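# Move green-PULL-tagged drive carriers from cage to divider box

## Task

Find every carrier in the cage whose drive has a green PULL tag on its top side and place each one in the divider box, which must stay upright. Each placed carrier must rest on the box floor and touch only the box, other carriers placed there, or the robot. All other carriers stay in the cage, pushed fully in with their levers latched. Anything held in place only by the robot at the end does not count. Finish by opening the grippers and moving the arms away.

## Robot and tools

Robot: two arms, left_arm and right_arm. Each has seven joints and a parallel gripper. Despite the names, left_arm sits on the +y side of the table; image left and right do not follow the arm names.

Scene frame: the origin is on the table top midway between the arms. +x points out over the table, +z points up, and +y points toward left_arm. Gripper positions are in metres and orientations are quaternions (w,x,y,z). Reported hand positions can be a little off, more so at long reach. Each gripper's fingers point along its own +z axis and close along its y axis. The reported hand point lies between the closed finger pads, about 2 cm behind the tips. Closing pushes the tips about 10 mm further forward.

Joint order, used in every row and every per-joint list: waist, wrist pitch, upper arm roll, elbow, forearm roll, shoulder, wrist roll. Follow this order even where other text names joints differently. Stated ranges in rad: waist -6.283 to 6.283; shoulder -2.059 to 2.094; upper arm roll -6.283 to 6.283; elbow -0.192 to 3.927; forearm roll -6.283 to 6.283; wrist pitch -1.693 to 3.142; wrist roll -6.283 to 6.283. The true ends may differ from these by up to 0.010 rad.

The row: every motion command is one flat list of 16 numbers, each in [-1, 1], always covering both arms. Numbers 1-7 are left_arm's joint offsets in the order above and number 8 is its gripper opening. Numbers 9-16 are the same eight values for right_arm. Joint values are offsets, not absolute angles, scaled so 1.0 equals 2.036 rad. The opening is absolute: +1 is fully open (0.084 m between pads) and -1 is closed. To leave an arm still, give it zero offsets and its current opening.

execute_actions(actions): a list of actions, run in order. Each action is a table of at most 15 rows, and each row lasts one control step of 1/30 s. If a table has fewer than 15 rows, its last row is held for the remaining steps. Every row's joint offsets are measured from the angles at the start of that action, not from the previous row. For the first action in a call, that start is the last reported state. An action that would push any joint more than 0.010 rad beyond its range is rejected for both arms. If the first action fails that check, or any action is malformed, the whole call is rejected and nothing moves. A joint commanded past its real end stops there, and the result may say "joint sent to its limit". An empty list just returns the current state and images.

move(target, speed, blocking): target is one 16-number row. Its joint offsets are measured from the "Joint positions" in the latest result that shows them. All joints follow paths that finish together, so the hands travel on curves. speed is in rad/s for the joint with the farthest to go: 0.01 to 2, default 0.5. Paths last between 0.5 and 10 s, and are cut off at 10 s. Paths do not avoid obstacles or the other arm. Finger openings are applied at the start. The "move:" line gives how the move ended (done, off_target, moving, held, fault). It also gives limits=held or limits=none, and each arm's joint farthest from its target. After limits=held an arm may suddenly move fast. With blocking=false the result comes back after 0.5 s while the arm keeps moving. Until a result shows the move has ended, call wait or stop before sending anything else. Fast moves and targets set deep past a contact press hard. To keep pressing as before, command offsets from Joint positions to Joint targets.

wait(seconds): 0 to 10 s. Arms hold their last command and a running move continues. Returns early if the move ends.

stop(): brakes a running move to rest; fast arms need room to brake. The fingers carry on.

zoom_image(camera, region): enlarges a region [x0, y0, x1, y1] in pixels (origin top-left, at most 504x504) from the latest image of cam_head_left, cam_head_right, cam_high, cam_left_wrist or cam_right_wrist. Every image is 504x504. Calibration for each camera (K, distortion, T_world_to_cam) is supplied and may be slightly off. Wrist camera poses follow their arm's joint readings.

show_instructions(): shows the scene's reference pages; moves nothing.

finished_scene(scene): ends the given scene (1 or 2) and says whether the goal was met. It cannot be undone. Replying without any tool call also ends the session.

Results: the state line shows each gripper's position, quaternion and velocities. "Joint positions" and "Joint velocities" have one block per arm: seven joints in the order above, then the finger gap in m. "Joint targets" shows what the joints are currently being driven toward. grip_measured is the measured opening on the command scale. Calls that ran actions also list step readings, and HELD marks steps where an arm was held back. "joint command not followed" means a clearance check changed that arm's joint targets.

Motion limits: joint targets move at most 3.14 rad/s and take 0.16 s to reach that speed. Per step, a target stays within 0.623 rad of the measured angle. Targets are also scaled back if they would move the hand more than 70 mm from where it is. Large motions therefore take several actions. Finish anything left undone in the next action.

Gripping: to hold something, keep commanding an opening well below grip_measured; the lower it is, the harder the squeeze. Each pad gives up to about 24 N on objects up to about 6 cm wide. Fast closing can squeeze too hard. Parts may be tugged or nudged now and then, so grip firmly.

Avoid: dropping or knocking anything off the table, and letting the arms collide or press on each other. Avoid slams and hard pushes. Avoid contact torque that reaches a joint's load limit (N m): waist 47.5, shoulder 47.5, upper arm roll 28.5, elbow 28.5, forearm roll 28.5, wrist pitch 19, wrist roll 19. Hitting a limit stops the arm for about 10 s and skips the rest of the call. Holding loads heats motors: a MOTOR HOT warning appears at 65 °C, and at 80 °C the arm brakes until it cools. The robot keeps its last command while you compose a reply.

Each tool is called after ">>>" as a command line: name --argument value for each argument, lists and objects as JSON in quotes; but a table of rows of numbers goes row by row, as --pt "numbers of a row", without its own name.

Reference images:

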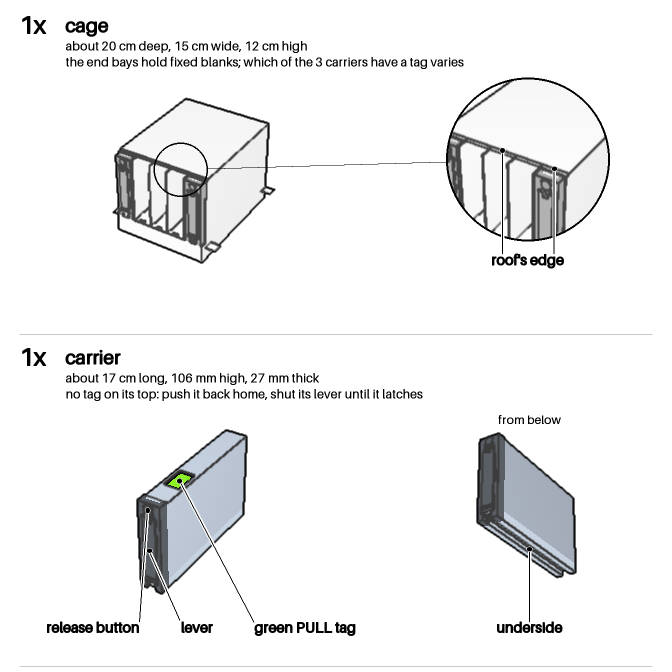

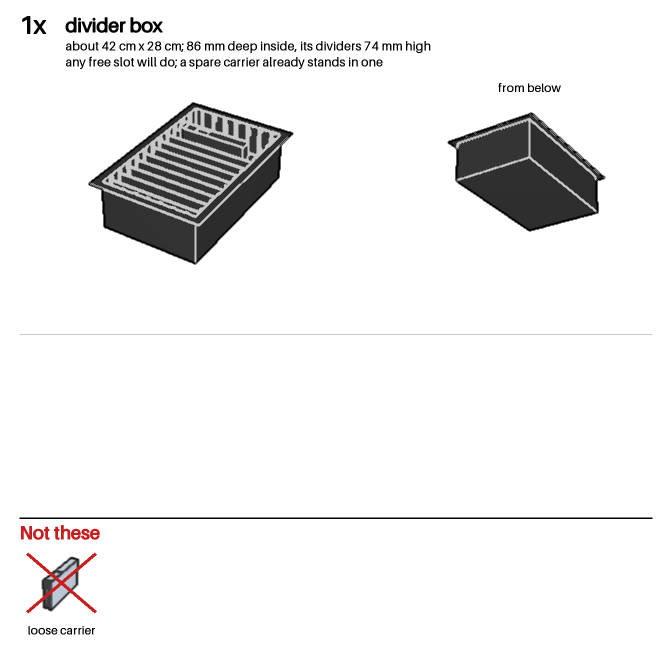

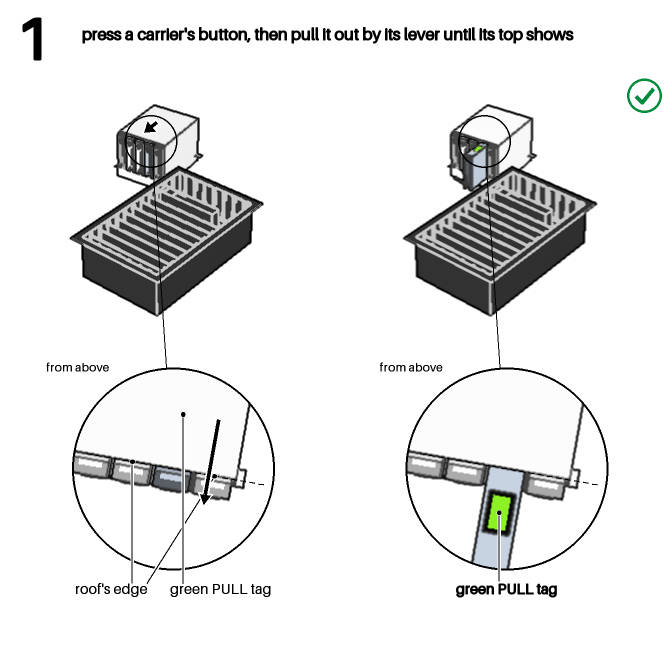

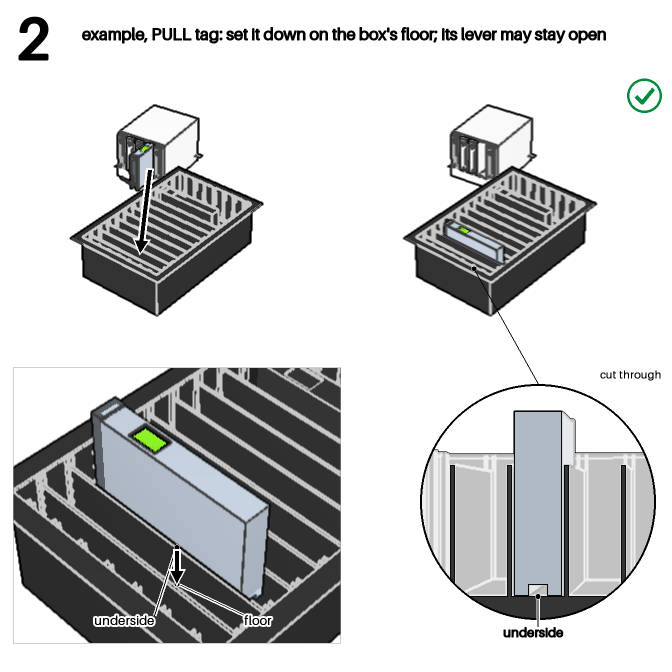

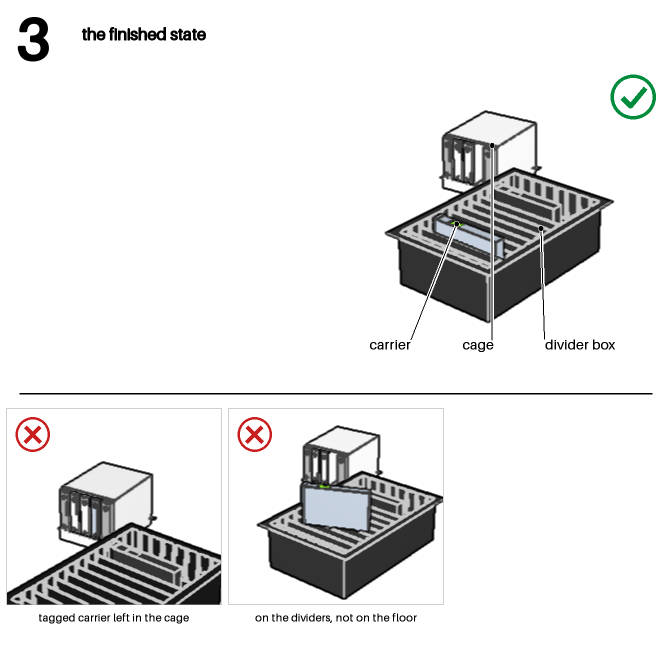

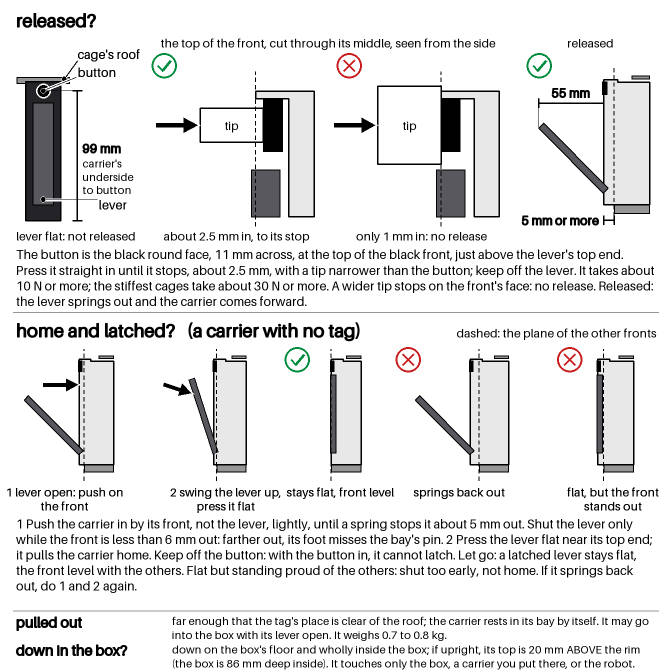

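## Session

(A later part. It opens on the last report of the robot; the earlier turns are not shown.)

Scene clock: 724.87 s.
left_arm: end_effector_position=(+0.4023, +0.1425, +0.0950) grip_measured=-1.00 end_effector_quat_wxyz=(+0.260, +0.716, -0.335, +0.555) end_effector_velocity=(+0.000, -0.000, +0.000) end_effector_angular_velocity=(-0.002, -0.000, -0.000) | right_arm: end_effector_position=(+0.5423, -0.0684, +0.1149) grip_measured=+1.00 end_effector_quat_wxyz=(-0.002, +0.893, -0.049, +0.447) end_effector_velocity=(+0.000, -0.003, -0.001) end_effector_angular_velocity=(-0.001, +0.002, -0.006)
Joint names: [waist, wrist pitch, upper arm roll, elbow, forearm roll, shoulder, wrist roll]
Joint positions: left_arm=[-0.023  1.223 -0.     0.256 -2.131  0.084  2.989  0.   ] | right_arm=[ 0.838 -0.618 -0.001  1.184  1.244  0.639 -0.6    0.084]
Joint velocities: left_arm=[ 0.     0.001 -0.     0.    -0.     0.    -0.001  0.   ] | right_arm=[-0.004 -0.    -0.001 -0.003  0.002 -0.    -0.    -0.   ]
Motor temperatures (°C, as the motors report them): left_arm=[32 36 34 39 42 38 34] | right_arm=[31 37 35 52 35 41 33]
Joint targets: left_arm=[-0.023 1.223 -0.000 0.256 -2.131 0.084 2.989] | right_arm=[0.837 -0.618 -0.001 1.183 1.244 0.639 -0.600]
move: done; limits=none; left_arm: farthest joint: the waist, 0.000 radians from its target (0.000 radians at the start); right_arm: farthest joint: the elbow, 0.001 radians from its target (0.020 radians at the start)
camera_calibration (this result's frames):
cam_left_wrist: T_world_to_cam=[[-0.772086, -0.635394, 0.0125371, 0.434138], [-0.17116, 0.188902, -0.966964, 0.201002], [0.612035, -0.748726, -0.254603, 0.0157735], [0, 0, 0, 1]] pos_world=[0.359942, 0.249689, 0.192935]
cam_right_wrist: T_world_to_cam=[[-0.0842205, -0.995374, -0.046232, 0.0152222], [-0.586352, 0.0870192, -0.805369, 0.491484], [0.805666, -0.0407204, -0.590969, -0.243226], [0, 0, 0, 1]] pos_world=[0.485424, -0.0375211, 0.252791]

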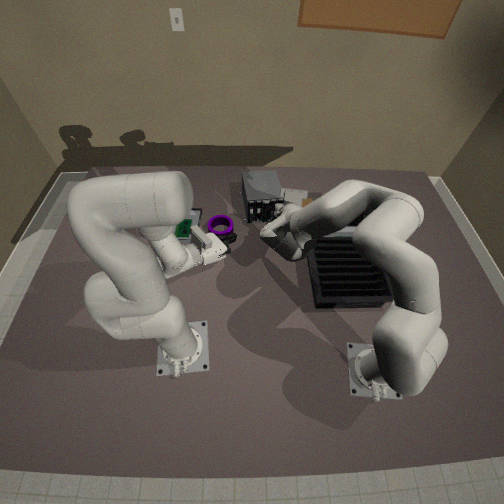

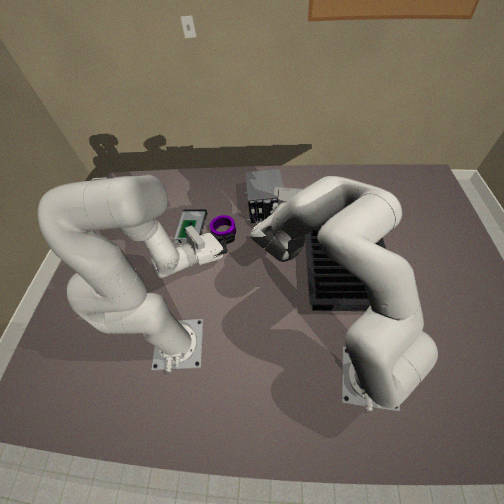

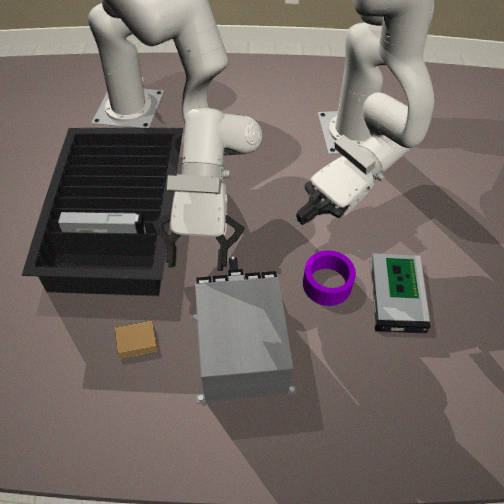

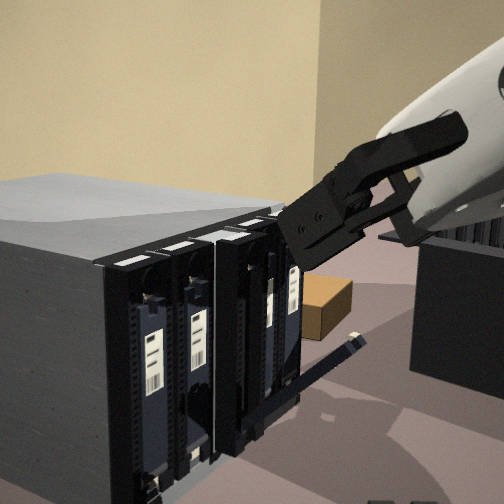

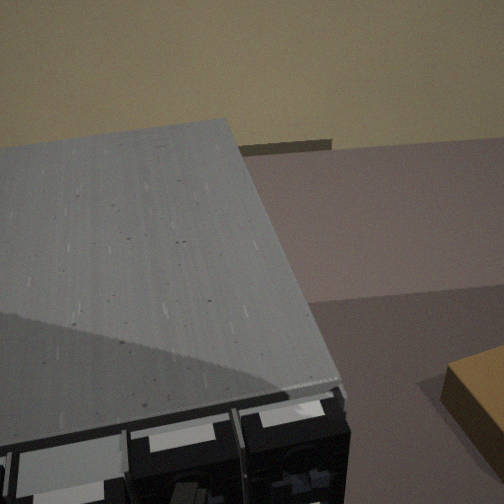

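>>> execute_actions --actions '[]'

Scene clock: 747.77 s.
left_arm: end_effector_position=(+0.4023, +0.1425, +0.0950) grip_measured=-1.00 end_effector_quat_wxyz=(+0.260, +0.716, -0.335, +0.555) end_effector_velocity=(-0.000, -0.001, -0.000) end_effector_angular_velocity=(+0.001, +0.000, -0.002) | right_arm: end_effector_position=(+0.5424, -0.0689, +0.1148) grip_measured=+1.00 end_effector_quat_wxyz=(-0.002, +0.893, -0.049, +0.447) end_effector_velocity=(-0.000, +0.001, +0.000) end_effector_angular_velocity=(+0.000, -0.000, +0.002)
Joint names: [waist, wrist pitch, upper arm roll, elbow, forearm roll, shoulder, wrist roll]
Joint positions: left_arm=[-0.023  1.223 -0.     0.256 -2.131  0.084  2.989  0.   ] | right_arm=[ 0.837 -0.618 -0.001  1.183  1.244  0.639 -0.6    0.084]
Joint velocities: left_arm=[-0.    -0.001 -0.002  0.     0.     0.     0.001  0.   ] | right_arm=[ 0.002  0.     0.     0.001  0.    -0.    -0.001 -0.   ]
Motor temperatures (°C, as the motors report them): left_arm=[32 36 34 38 42 37 34] | right_arm=[31 37 35 51 35 41 33]
Joint targets: left_arm=[-0.023 1.223 -0.000 0.256 -2.131 0.084 2.989] | right_arm=[0.837 -0.618 -0.001 1.183 1.244 0.639 -0.600]
camera_calibration (this result's frames):
cam_left_wrist: T_world_to_cam=[[-0.772087, -0.635394, 0.012537, 0.434138], [-0.17116, 0.188902, -0.966964, 0.201002], [0.612035, -0.748726, -0.254603, 0.0157737], [0, 0, 0, 1]] pos_world=[0.359942, 0.249689, 0.192935]
cam_right_wrist: T_world_to_cam=[[-0.085039, -0.99532, -0.045906, 0.015098], [-0.586372, 0.0872423, -0.80533, 0.491555], [0.805566, -0.0415665, -0.591046, -0.243401], [0, 0, 0, 1]] pos_world=[0.485594, -0.0379744, 0.252695]

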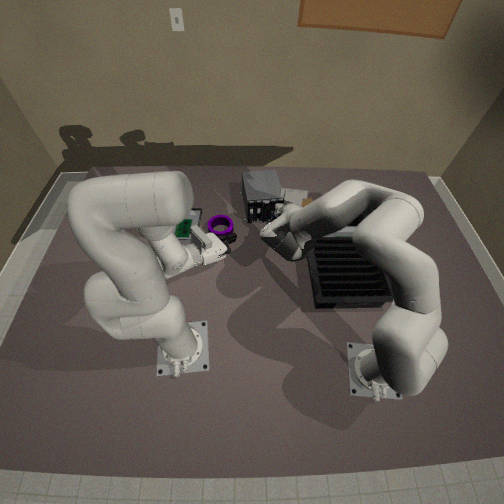

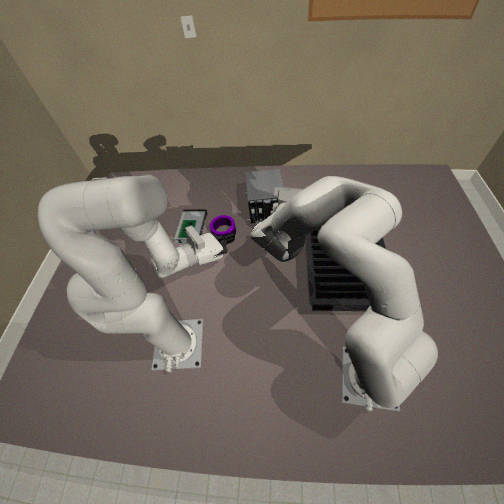

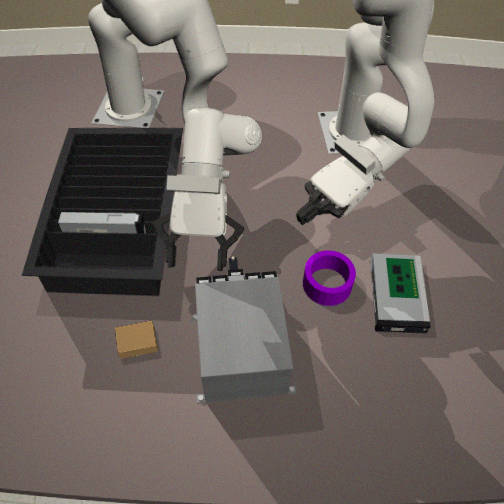

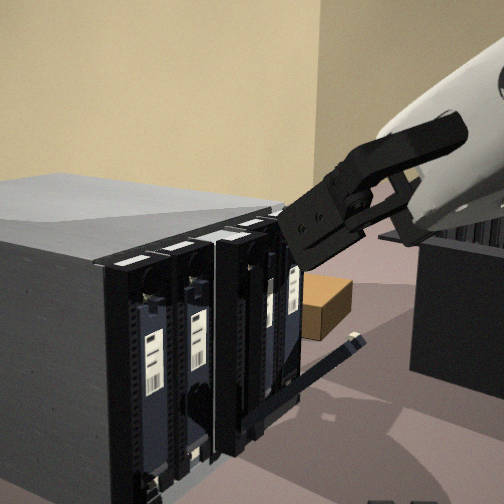

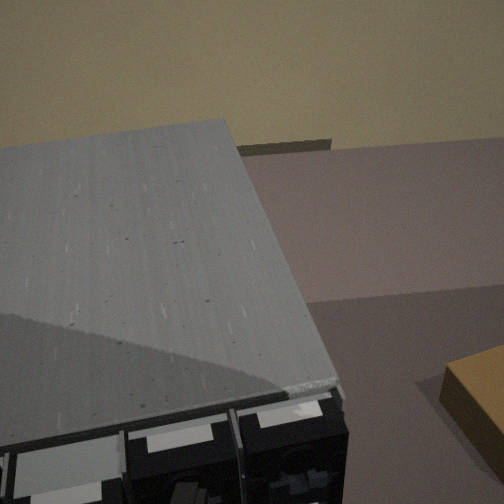

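>>> move --target '[0,0,0,0,0,0,0,-1, 0,0,0,0.0058,0,0.0135,0,1]' --speed 0.08

>>> zoom_image --camera "cam_left_wrist" --region '[180, 170, 380, 370]'

Scene clock: 753.00 s.
left_arm: end_effector_position=(+0.4023, +0.1425, +0.0950) grip_measured=-1.00 end_effector_quat_wxyz=(+0.260, +0.716, -0.335, +0.555) end_effector_velocity=(-0.000, -0.000, +0.000) end_effector_angular_velocity=(-0.000, -0.000, -0.001) | right_arm: end_effector_position=(+0.5424, -0.0690, +0.1030) grip_measured=+1.00 end_effector_quat_wxyz=(+0.003, +0.896, -0.047, +0.442) end_effector_velocity=(+0.000, -0.001, -0.001) end_effector_angular_velocity=(+0.001, +0.002, -0.001)
Joint names: [waist, wrist pitch, upper arm roll, elbow, forearm roll, shoulder, wrist roll]
Joint positions: left_arm=[-0.023  1.223 -0.     0.256 -2.131  0.084  2.989  0.   ] | right_arm=[ 0.837 -0.618 -0.001  1.195  1.244  0.667 -0.6    0.084]
Joint velocities: left_arm=[-0.001  0.    -0.    -0.     0.    -0.     0.     0.   ] | right_arm=[-0.001  0.002 -0.     0.001  0.001  0.002  0.     0.   ]
Motor temperatures (°C, as the motors report them): left_arm=[32 36 34 38 42 37 34] | right_arm=[31 37 35 51 35 41 33]
Joint targets: left_arm=[-0.023 1.223 -0.000 0.256 -2.131 0.084 2.989] | right_arm=[0.837 -0.618 -0.001 1.195 1.244 0.667 -0.600]
move: done; limits=none; left_arm: farthest joint: the waist, 0.000 radians from its target (0.000 radians at the start); right_arm: farthest joint: the waist, 0.000 radians from its target (0.000 radians at the start)
camera_calibration (this result's frames):
cam_left_wrist: T_world_to_cam=[[-0.772087, -0.635394, 0.0125368, 0.434138], [-0.17116, 0.188902, -0.966964, 0.201002], [0.612035, -0.748726, -0.254603, 0.0157736], [0, 0, 0, 1]] pos_world=[0.359942, 0.249689, 0.192935]
cam_right_wrist: T_world_to_cam=[[-0.085523, -0.995724, -0.0349313, 0.0136015], [-0.595708, 0.0792056, -0.799286, 0.485913], [0.798635, -0.0475485, -0.599934, -0.246091], [0, 0, 0, 1]] pos_world=[0.487163, -0.036645, 0.24122]

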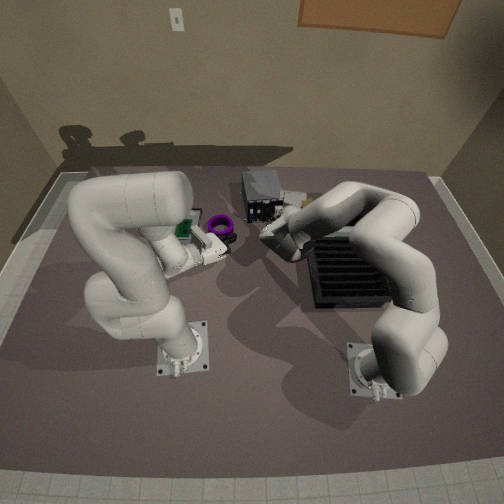

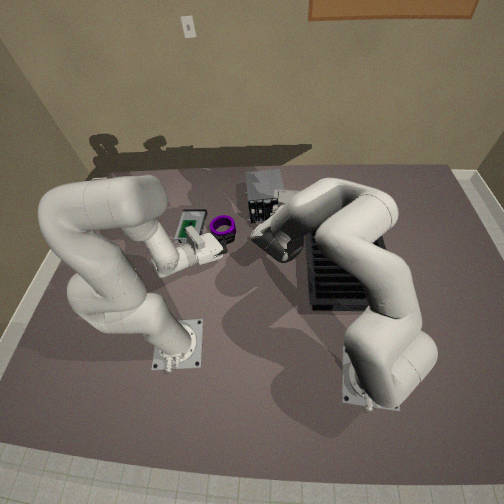

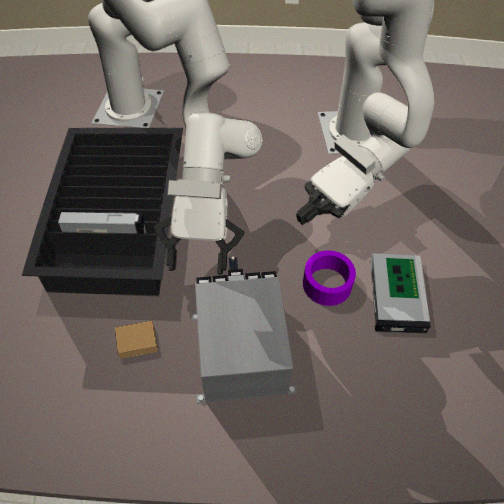

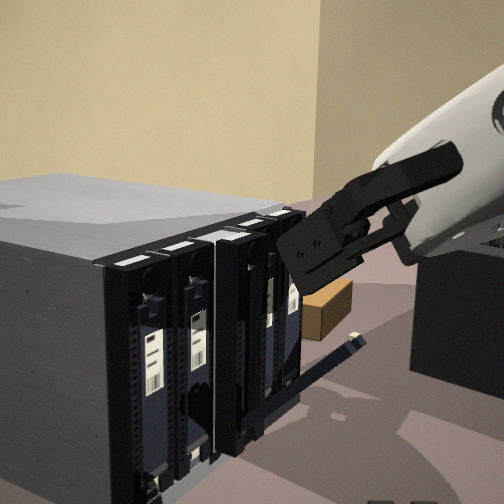

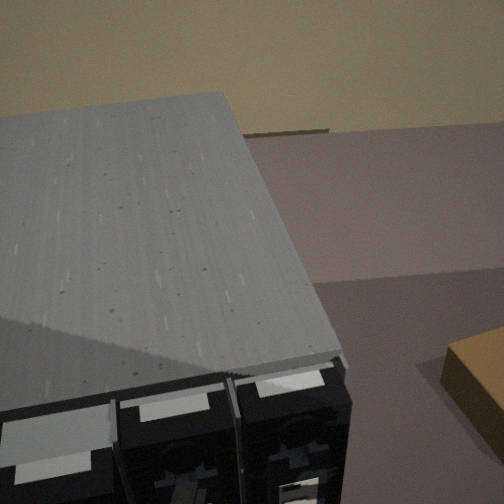

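Region (180, 170, 380, 370) of cam_left_wrist's 504x504 image, scaled by 2.520, with more detail than that image has.

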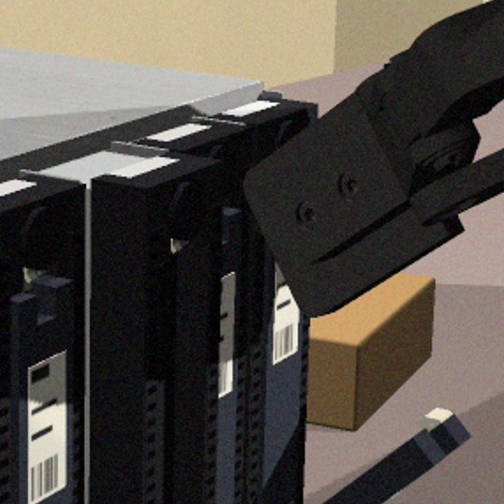

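>>> move --target '[0,0,0,0,0,0,0,-1, -0.0037,0,0,0.015,0,0.0099,0,1]' --speed 0.05

>>> zoom_image --camera "cam_right_wrist" --region '[80, 354, 300, 504]'

>>> zoom_image --camera "cam_left_wrist" --region '[200, 180, 340, 320]'

Scene clock: 760.17 s.
left_arm: end_effector_position=(+0.4023, +0.1425, +0.0950) grip_measured=-1.00 end_effector_quat_wxyz=(+0.260, +0.716, -0.335, +0.555) end_effector_velocity=(-0.000, +0.000, -0.000) end_effector_angular_velocity=(+0.001, -0.000, +0.000) | right_arm: end_effector_position=(+0.5494, -0.0681, +0.1019) grip_measured=+1.00 end_effector_quat_wxyz=(+0.001, +0.894, -0.051, +0.445) end_effector_velocity=(+0.002, -0.000, +0.001) end_effector_angular_velocity=(+0.002, -0.002, -0.000)
Joint names: [waist, wrist pitch, upper arm roll, elbow, forearm roll, shoulder, wrist roll]
Joint positions: left_arm=[-0.023  1.223 -0.     0.256 -2.131  0.084  2.989  0.   ] | right_arm=[ 0.83  -0.618 -0.001  1.224  1.244  0.687 -0.601  0.084]
Joint velocities: left_arm=[-0.    -0.     0.001 -0.     0.     0.     0.001  0.   ] | right_arm=[-0.003  0.003 -0.001  0.006 -0.003  0.003  0.001  0.   ]
Motor temperatures (°C, as the motors report them): left_arm=[32 36 34 38 42 37 34] | right_arm=[31 38 35 51 35 41 33]
Joint targets: left_arm=[-0.023 1.223 -0.000 0.256 -2.131 0.084 2.989] | right_arm=[0.830 -0.618 -0.001 1.226 1.244 0.687 -0.600]
move: done; limits=none; left_arm: farthest joint: the waist, 0.000 radians from its target (0.000 radians at the start); right_arm: farthest joint: the waist, 0.001 radians from its target (0.008 radians at the start)
camera_calibration (this result's frames):
cam_left_wrist: T_world_to_cam=[[-0.772087, -0.635393, 0.0125367, 0.434138], [-0.17116, 0.188903, -0.966964, 0.201002], [0.612035, -0.748726, -0.254603, 0.0157736], [0, 0, 0, 1]] pos_world=[0.359942, 0.249689, 0.192935]
cam_right_wrist: T_world_to_cam=[[-0.0919188, -0.994889, -0.0417867, 0.0192845], [-0.58982, 0.0882087, -0.802702, 0.48687], [0.802286, -0.0491368, -0.594914, -0.254964], [0, 0, 0, 1]] pos_world=[0.493493, -0.0362884, 0.239936]

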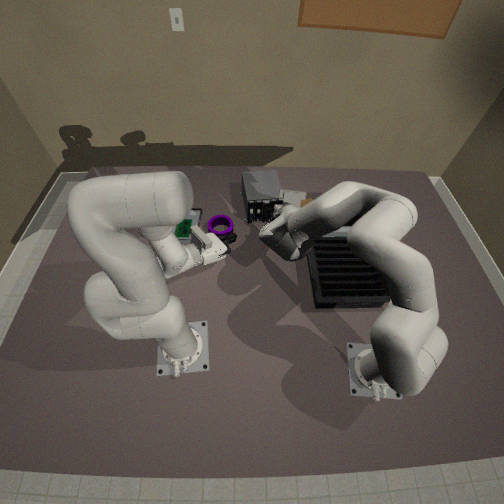

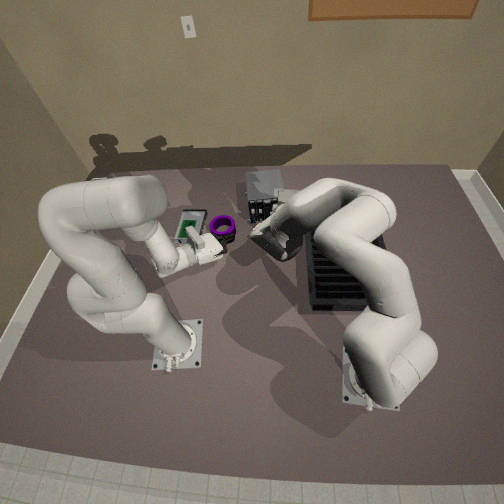

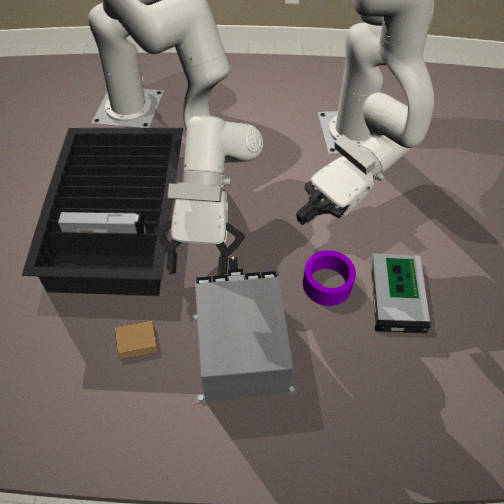

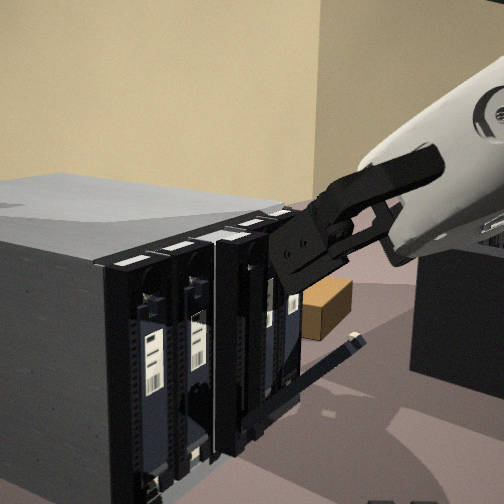

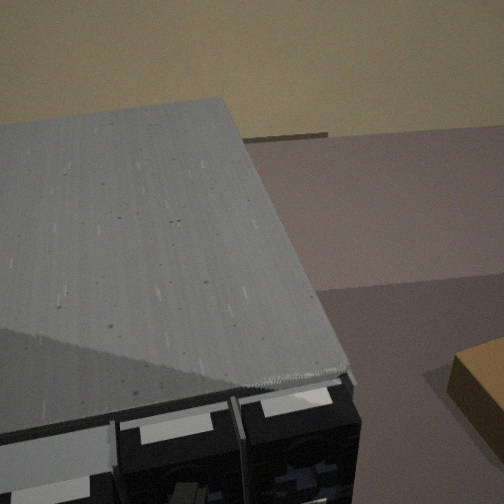

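Region (80, 354, 300, 504) of cam_right_wrist's 504x504 image, scaled by 2.291, with more detail than that image has; it fills the top 344 rows of this view, and the rest is white.

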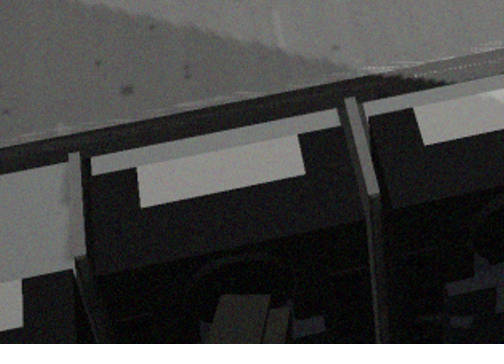

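Region (200, 180, 340, 320) of cam_left_wrist's 504x504 image, scaled by 3.600, with more detail than that image has.

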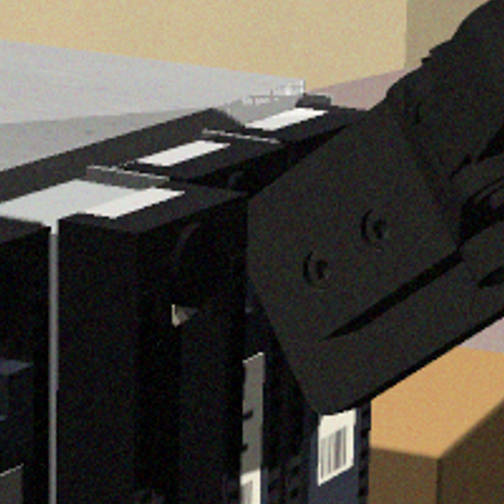

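>>> move --target '[0,0,0,0,0,0,0,-1, -0.0019,0,0,0.0082,0,0.0049,0,1]' --speed 0.03

>>> zoom_image --camera "cam_left_wrist" --region '[200, 180, 340, 320]'

Scene clock: 765.07 s.
left_arm: end_effector_position=(+0.4023, +0.1425, +0.0950) grip_measured=-1.00 end_effector_quat_wxyz=(+0.260, +0.716, -0.335, +0.555) end_effector_velocity=(+0.000, +0.000, +0.000) end_effector_angular_velocity=(+0.000, -0.001, +0.001) | right_arm: end_effector_position=(+0.5534, -0.0676, +0.1021) grip_measured=+1.00 end_effector_quat_wxyz=(+0.000, +0.893, -0.054, +0.447) end_effector_velocity=(+0.000, +0.001, +0.000) end_effector_angular_velocity=(-0.000, -0.001, +0.002)
Joint names: [waist, wrist pitch, upper arm roll, elbow, forearm roll, shoulder, wrist roll]
Joint positions: left_arm=[-0.023  1.223 -0.     0.256 -2.131  0.084  2.989  0.   ] | right_arm=[ 0.827 -0.619 -0.001  1.24   1.244  0.696 -0.601  0.084]
Joint velocities: left_arm=[-0.001  0.     0.002  0.    -0.     0.     0.001  0.   ] | right_arm=[ 0.     0.     0.     0.001 -0.002  0.001  0.     0.   ]
Motor temperatures (°C, as the motors report them): left_arm=[32 36 34 38 42 37 34] | right_arm=[31 38 35 52 35 41 33]
Joint targets: left_arm=[-0.023 1.223 -0.000 0.256 -2.131 0.084 2.989] | right_arm=[0.826 -0.618 -0.001 1.241 1.244 0.697 -0.601]
move: done; limits=none; left_arm: farthest joint: the waist, 0.000 radians from its target (0.000 radians at the start); right_arm: farthest joint: the waist, 0.001 radians from its target (0.004 radians at the start)
camera_calibration (this result's frames):
cam_left_wrist: T_world_to_cam=[[-0.772087, -0.635394, 0.0125367, 0.434138], [-0.17116, 0.188903, -0.966964, 0.201002], [0.612035, -0.748726, -0.254603, 0.0157736], [0, 0, 0, 1]] pos_world=[0.359942, 0.249689, 0.192935]
cam_right_wrist: T_world_to_cam=[[-0.095485, -0.994357, -0.0462307, 0.0225929], [-0.585624, 0.0936697, -0.805153, 0.487594], [0.80494, -0.0498063, -0.591263, -0.259911], [0, 0, 0, 1]] pos_world=[0.496916, -0.0361525, 0.239957]

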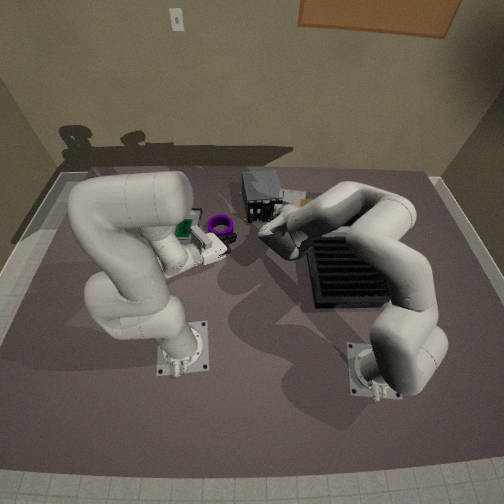

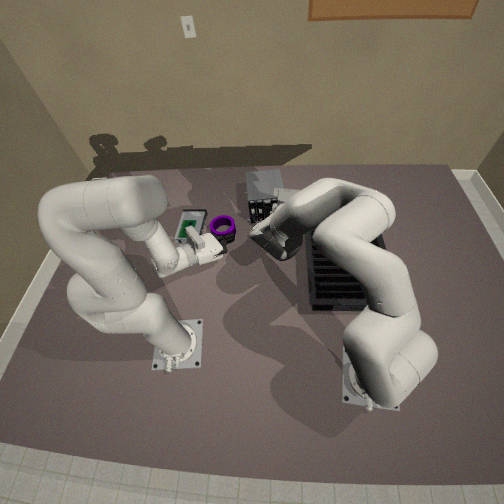

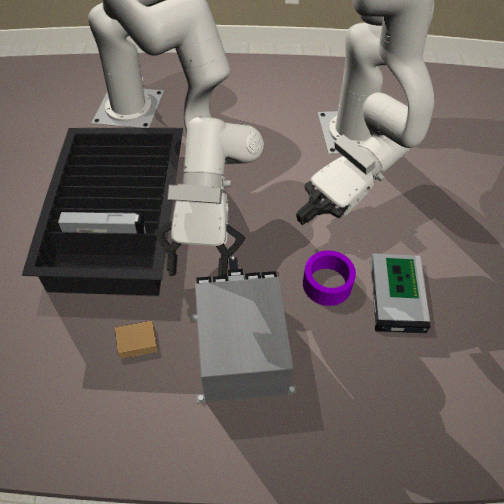

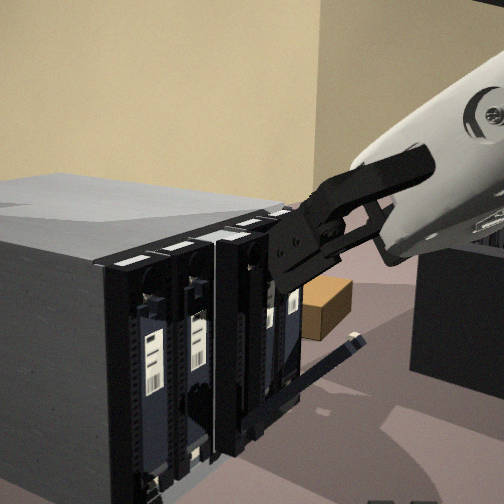

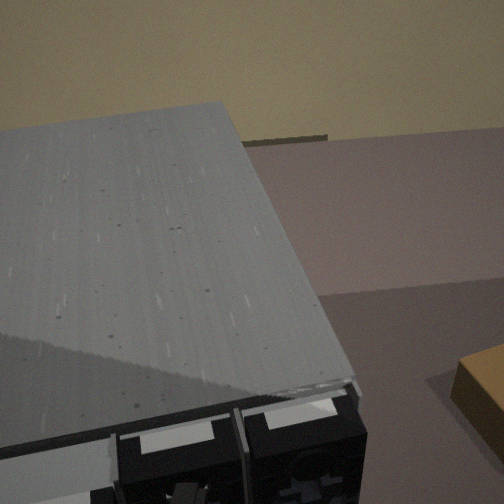

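Region (200, 180, 340, 320) of cam_left_wrist's 504x504 image, scaled by 3.600, with more detail than that image has.

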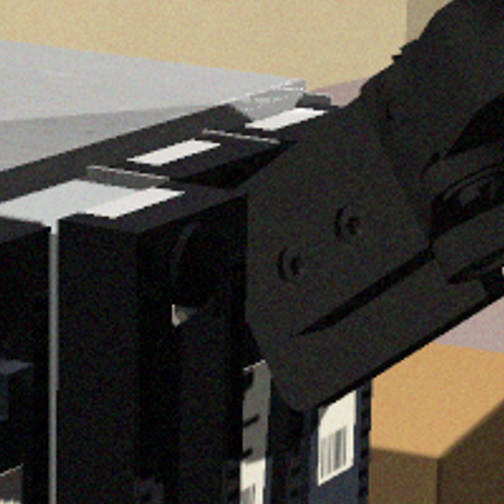

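>>> move --target '[0,0,0,0,0,0,0,-1, -0.0019,0,0,0.0061,0,0.0042,0,1]' --speed 0.03

>>> zoom_image --camera "cam_left_wrist" --region '[180, 180, 340, 340]'

Scene clock: 768.03 s.
left_arm: end_effector_position=(+0.4023, +0.1425, +0.0950) grip_measured=-1.00 end_effector_quat_wxyz=(+0.260, +0.716, -0.335, +0.555) end_effector_velocity=(-0.001, -0.000, -0.001) end_effector_angular_velocity=(+0.001, +0.002, -0.001) | right_arm: end_effector_position=(+0.5551, -0.0671, +0.1014) grip_measured=+1.00 end_effector_quat_wxyz=(+0.000, +0.892, -0.055, +0.448) end_effector_velocity=(+0.001, -0.001, -0.002) end_effector_angular_velocity=(-0.003, +0.003, +0.002)
Joint names: [waist, wrist pitch, upper arm roll, elbow, forearm roll, shoulder, wrist roll]
Joint positions: left_arm=[-0.023  1.223 -0.     0.256 -2.131  0.084  2.989  0.   ] | right_arm=[ 0.824 -0.62   0.001  1.25   1.245  0.703 -0.601  0.084]
Joint velocities: left_arm=[-0.    -0.001 -0.001 -0.001  0.    -0.     0.     0.   ] | right_arm=[-0.002  0.004 -0.002 -0.    -0.005  0.003  0.001  0.   ]
Motor temperatures (°C, as the motors report them): left_arm=[32 36 34 38 42 37 34] | right_arm=[31 38 35 53 35 41 33]
Joint targets: left_arm=[-0.023 1.223 -0.000 0.256 -2.131 0.084 2.989] | right_arm=[0.823 -0.619 -0.001 1.253 1.244 0.705 -0.601]
move: done; limits=none; left_arm: farthest joint: the waist, 0.000 radians from its target (0.000 radians at the start); right_arm: farthest joint: the elbow, 0.003 radians from its target (0.011 radians at the start)
camera_calibration (this result's frames):
cam_left_wrist: T_world_to_cam=[[-0.772087, -0.635394, 0.0125365, 0.434139], [-0.171159, 0.188903, -0.966964, 0.201002], [0.612035, -0.748726, -0.254603, 0.0157735], [0, 0, 0, 1]] pos_world=[0.359942, 0.249689, 0.192935]
cam_right_wrist: T_world_to_cam=[[-0.0976617, -0.99405, -0.0482285, 0.0247348], [-0.583789, 0.0964673, -0.806154, 0.487281], [0.80601, -0.0505751, -0.589737, -0.262452], [0, 0, 0, 1]] pos_world=[0.498424, -0.0356926, 0.239239]

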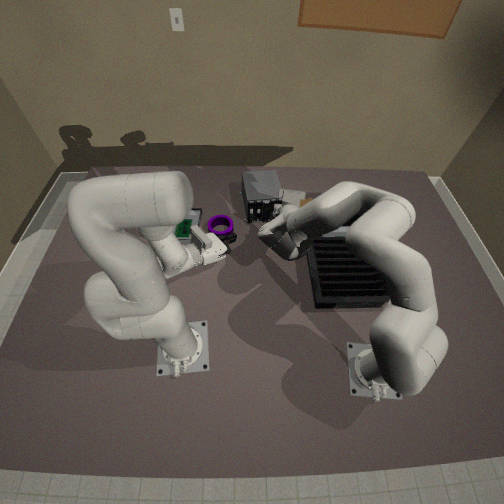

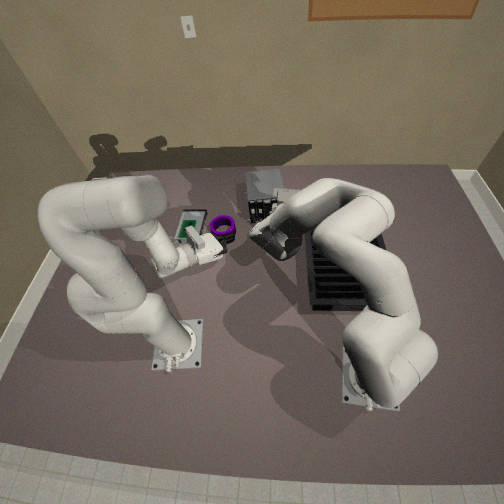

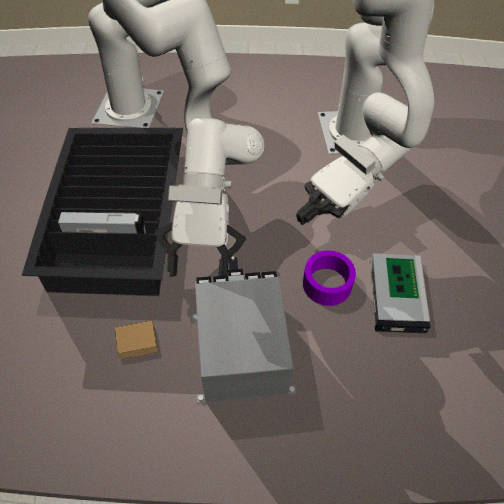

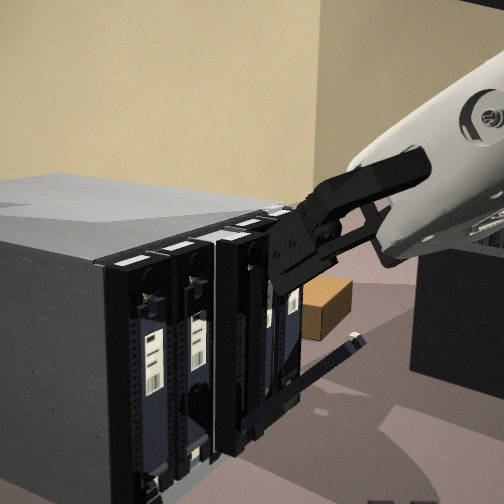

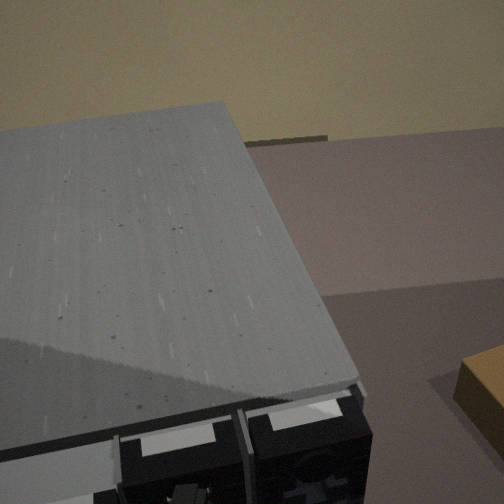

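Region (180, 180, 340, 340) of cam_left_wrist's 504x504 image, scaled by 3.150, with more detail than that image has.

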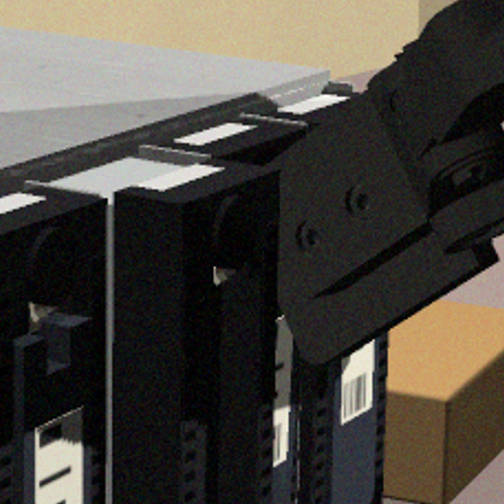

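>>> move --target '[0,0,0,0,0,0,0,-1, -0.0019,0,0,0.0066,0,0.0036,0,1]' --speed 0.03

>>> zoom_image --camera "cam_left_wrist" --region '[180, 180, 340, 340]'

Scene clock: 774.57 s.
left_arm: end_effector_position=(+0.4023, +0.1425, +0.0950) grip_measured=-1.00 end_effector_quat_wxyz=(+0.260, +0.716, -0.335, +0.555) end_effector_velocity=(-0.001, -0.000, -0.000) end_effector_angular_velocity=(-0.001, +0.001, -0.000) | right_arm: end_effector_position=(+0.5566, -0.0679, +0.1001) grip_measured=+1.00 end_effector_quat_wxyz=(+0.001, +0.892, -0.056, +0.448) end_effector_velocity=(-0.000, +0.000, -0.001) end_effector_angular_velocity=(-0.000, +0.001, +0.002)
Joint names: [waist, wrist pitch, upper arm roll, elbow, forearm roll, shoulder, wrist roll]
Joint positions: left_arm=[-0.023  1.223 -0.     0.256 -2.131  0.084  2.989  0.   ] | right_arm=[ 0.821 -0.621  0.002  1.256  1.245  0.71  -0.601  0.084]
Joint velocities: left_arm=[ 0.001  0.001 -0.001 -0.001  0.     0.    -0.     0.   ] | right_arm=[ 0.     0.001  0.     0.001 -0.001  0.001  0.     0.   ]
Motor temperatures (°C, as the motors report them): left_arm=[32 36 34 38 42 37 34] | right_arm=[31 39 36 57 35 42 33]
Joint targets: left_arm=[-0.023 1.223 -0.000 0.256 -2.131 0.084 2.989] | right_arm=[0.821 -0.620 0.001 1.263 1.245 0.711 -0.601]
move: done; limits=none; left_arm: farthest joint: the waist, 0.000 radians from its target (0.000 radians at the start); right_arm: farthest joint: the elbow, 0.007 radians from its target (0.013 radians at the start)
camera_calibration (this result's frames):
cam_left_wrist: T_world_to_cam=[[-0.772086, -0.635394, 0.0125366, 0.434139], [-0.17116, 0.188903, -0.966964, 0.201002], [0.612035, -0.748726, -0.254603, 0.0157735], [0, 0, 0, 1]] pos_world=[0.359942, 0.249689, 0.192935]
cam_right_wrist: T_world_to_cam=[[-0.100349, -0.993799, -0.0478897, 0.0254574], [-0.583314, 0.0977567, -0.806343, 0.486998], [0.806024, -0.052981, -0.589507, -0.26474], [0, 0, 0, 1]] pos_world=[0.500014, -0.036334, 0.237841]

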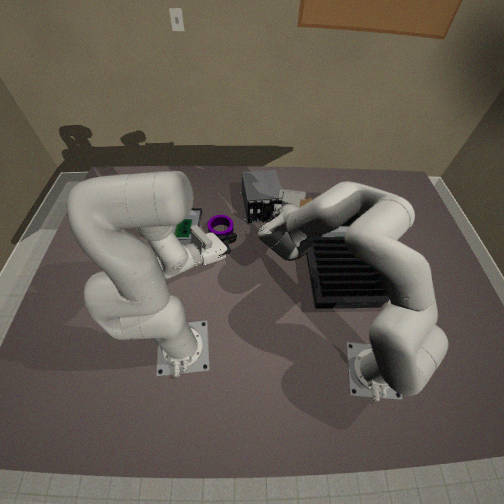

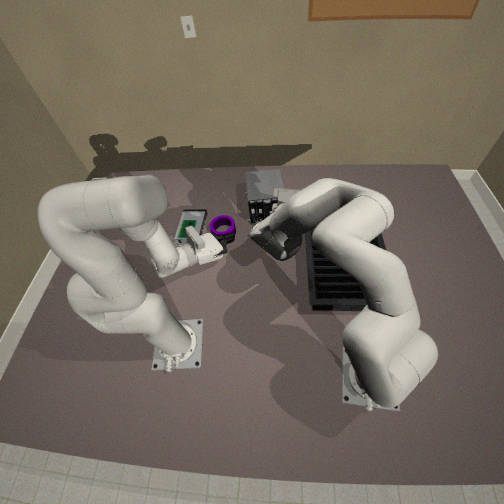

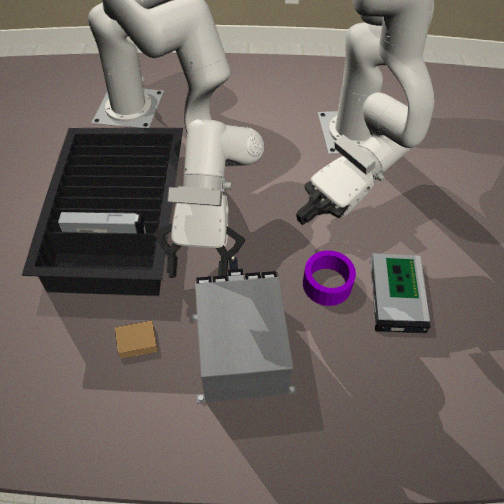

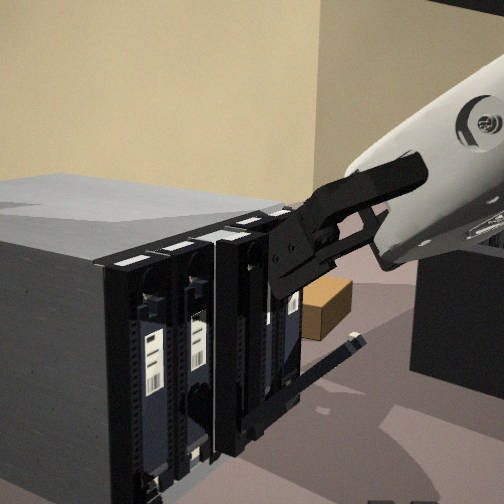

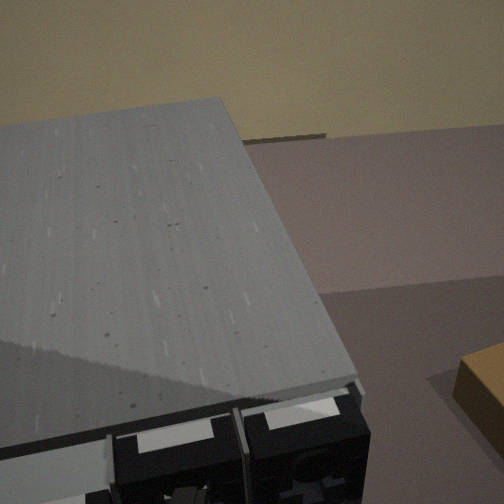

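Region (180, 180, 340, 340) of cam_left_wrist's 504x504 image, scaled by 3.150, with more detail than that image has.

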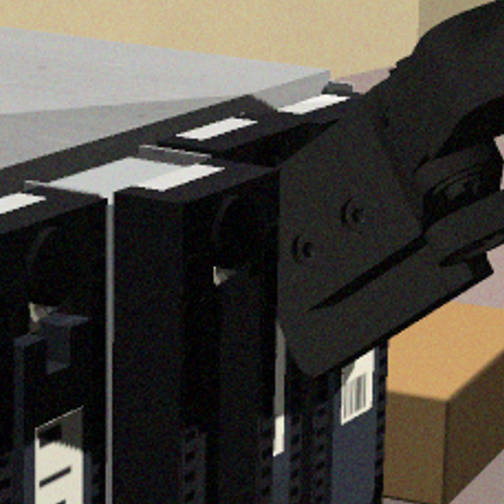

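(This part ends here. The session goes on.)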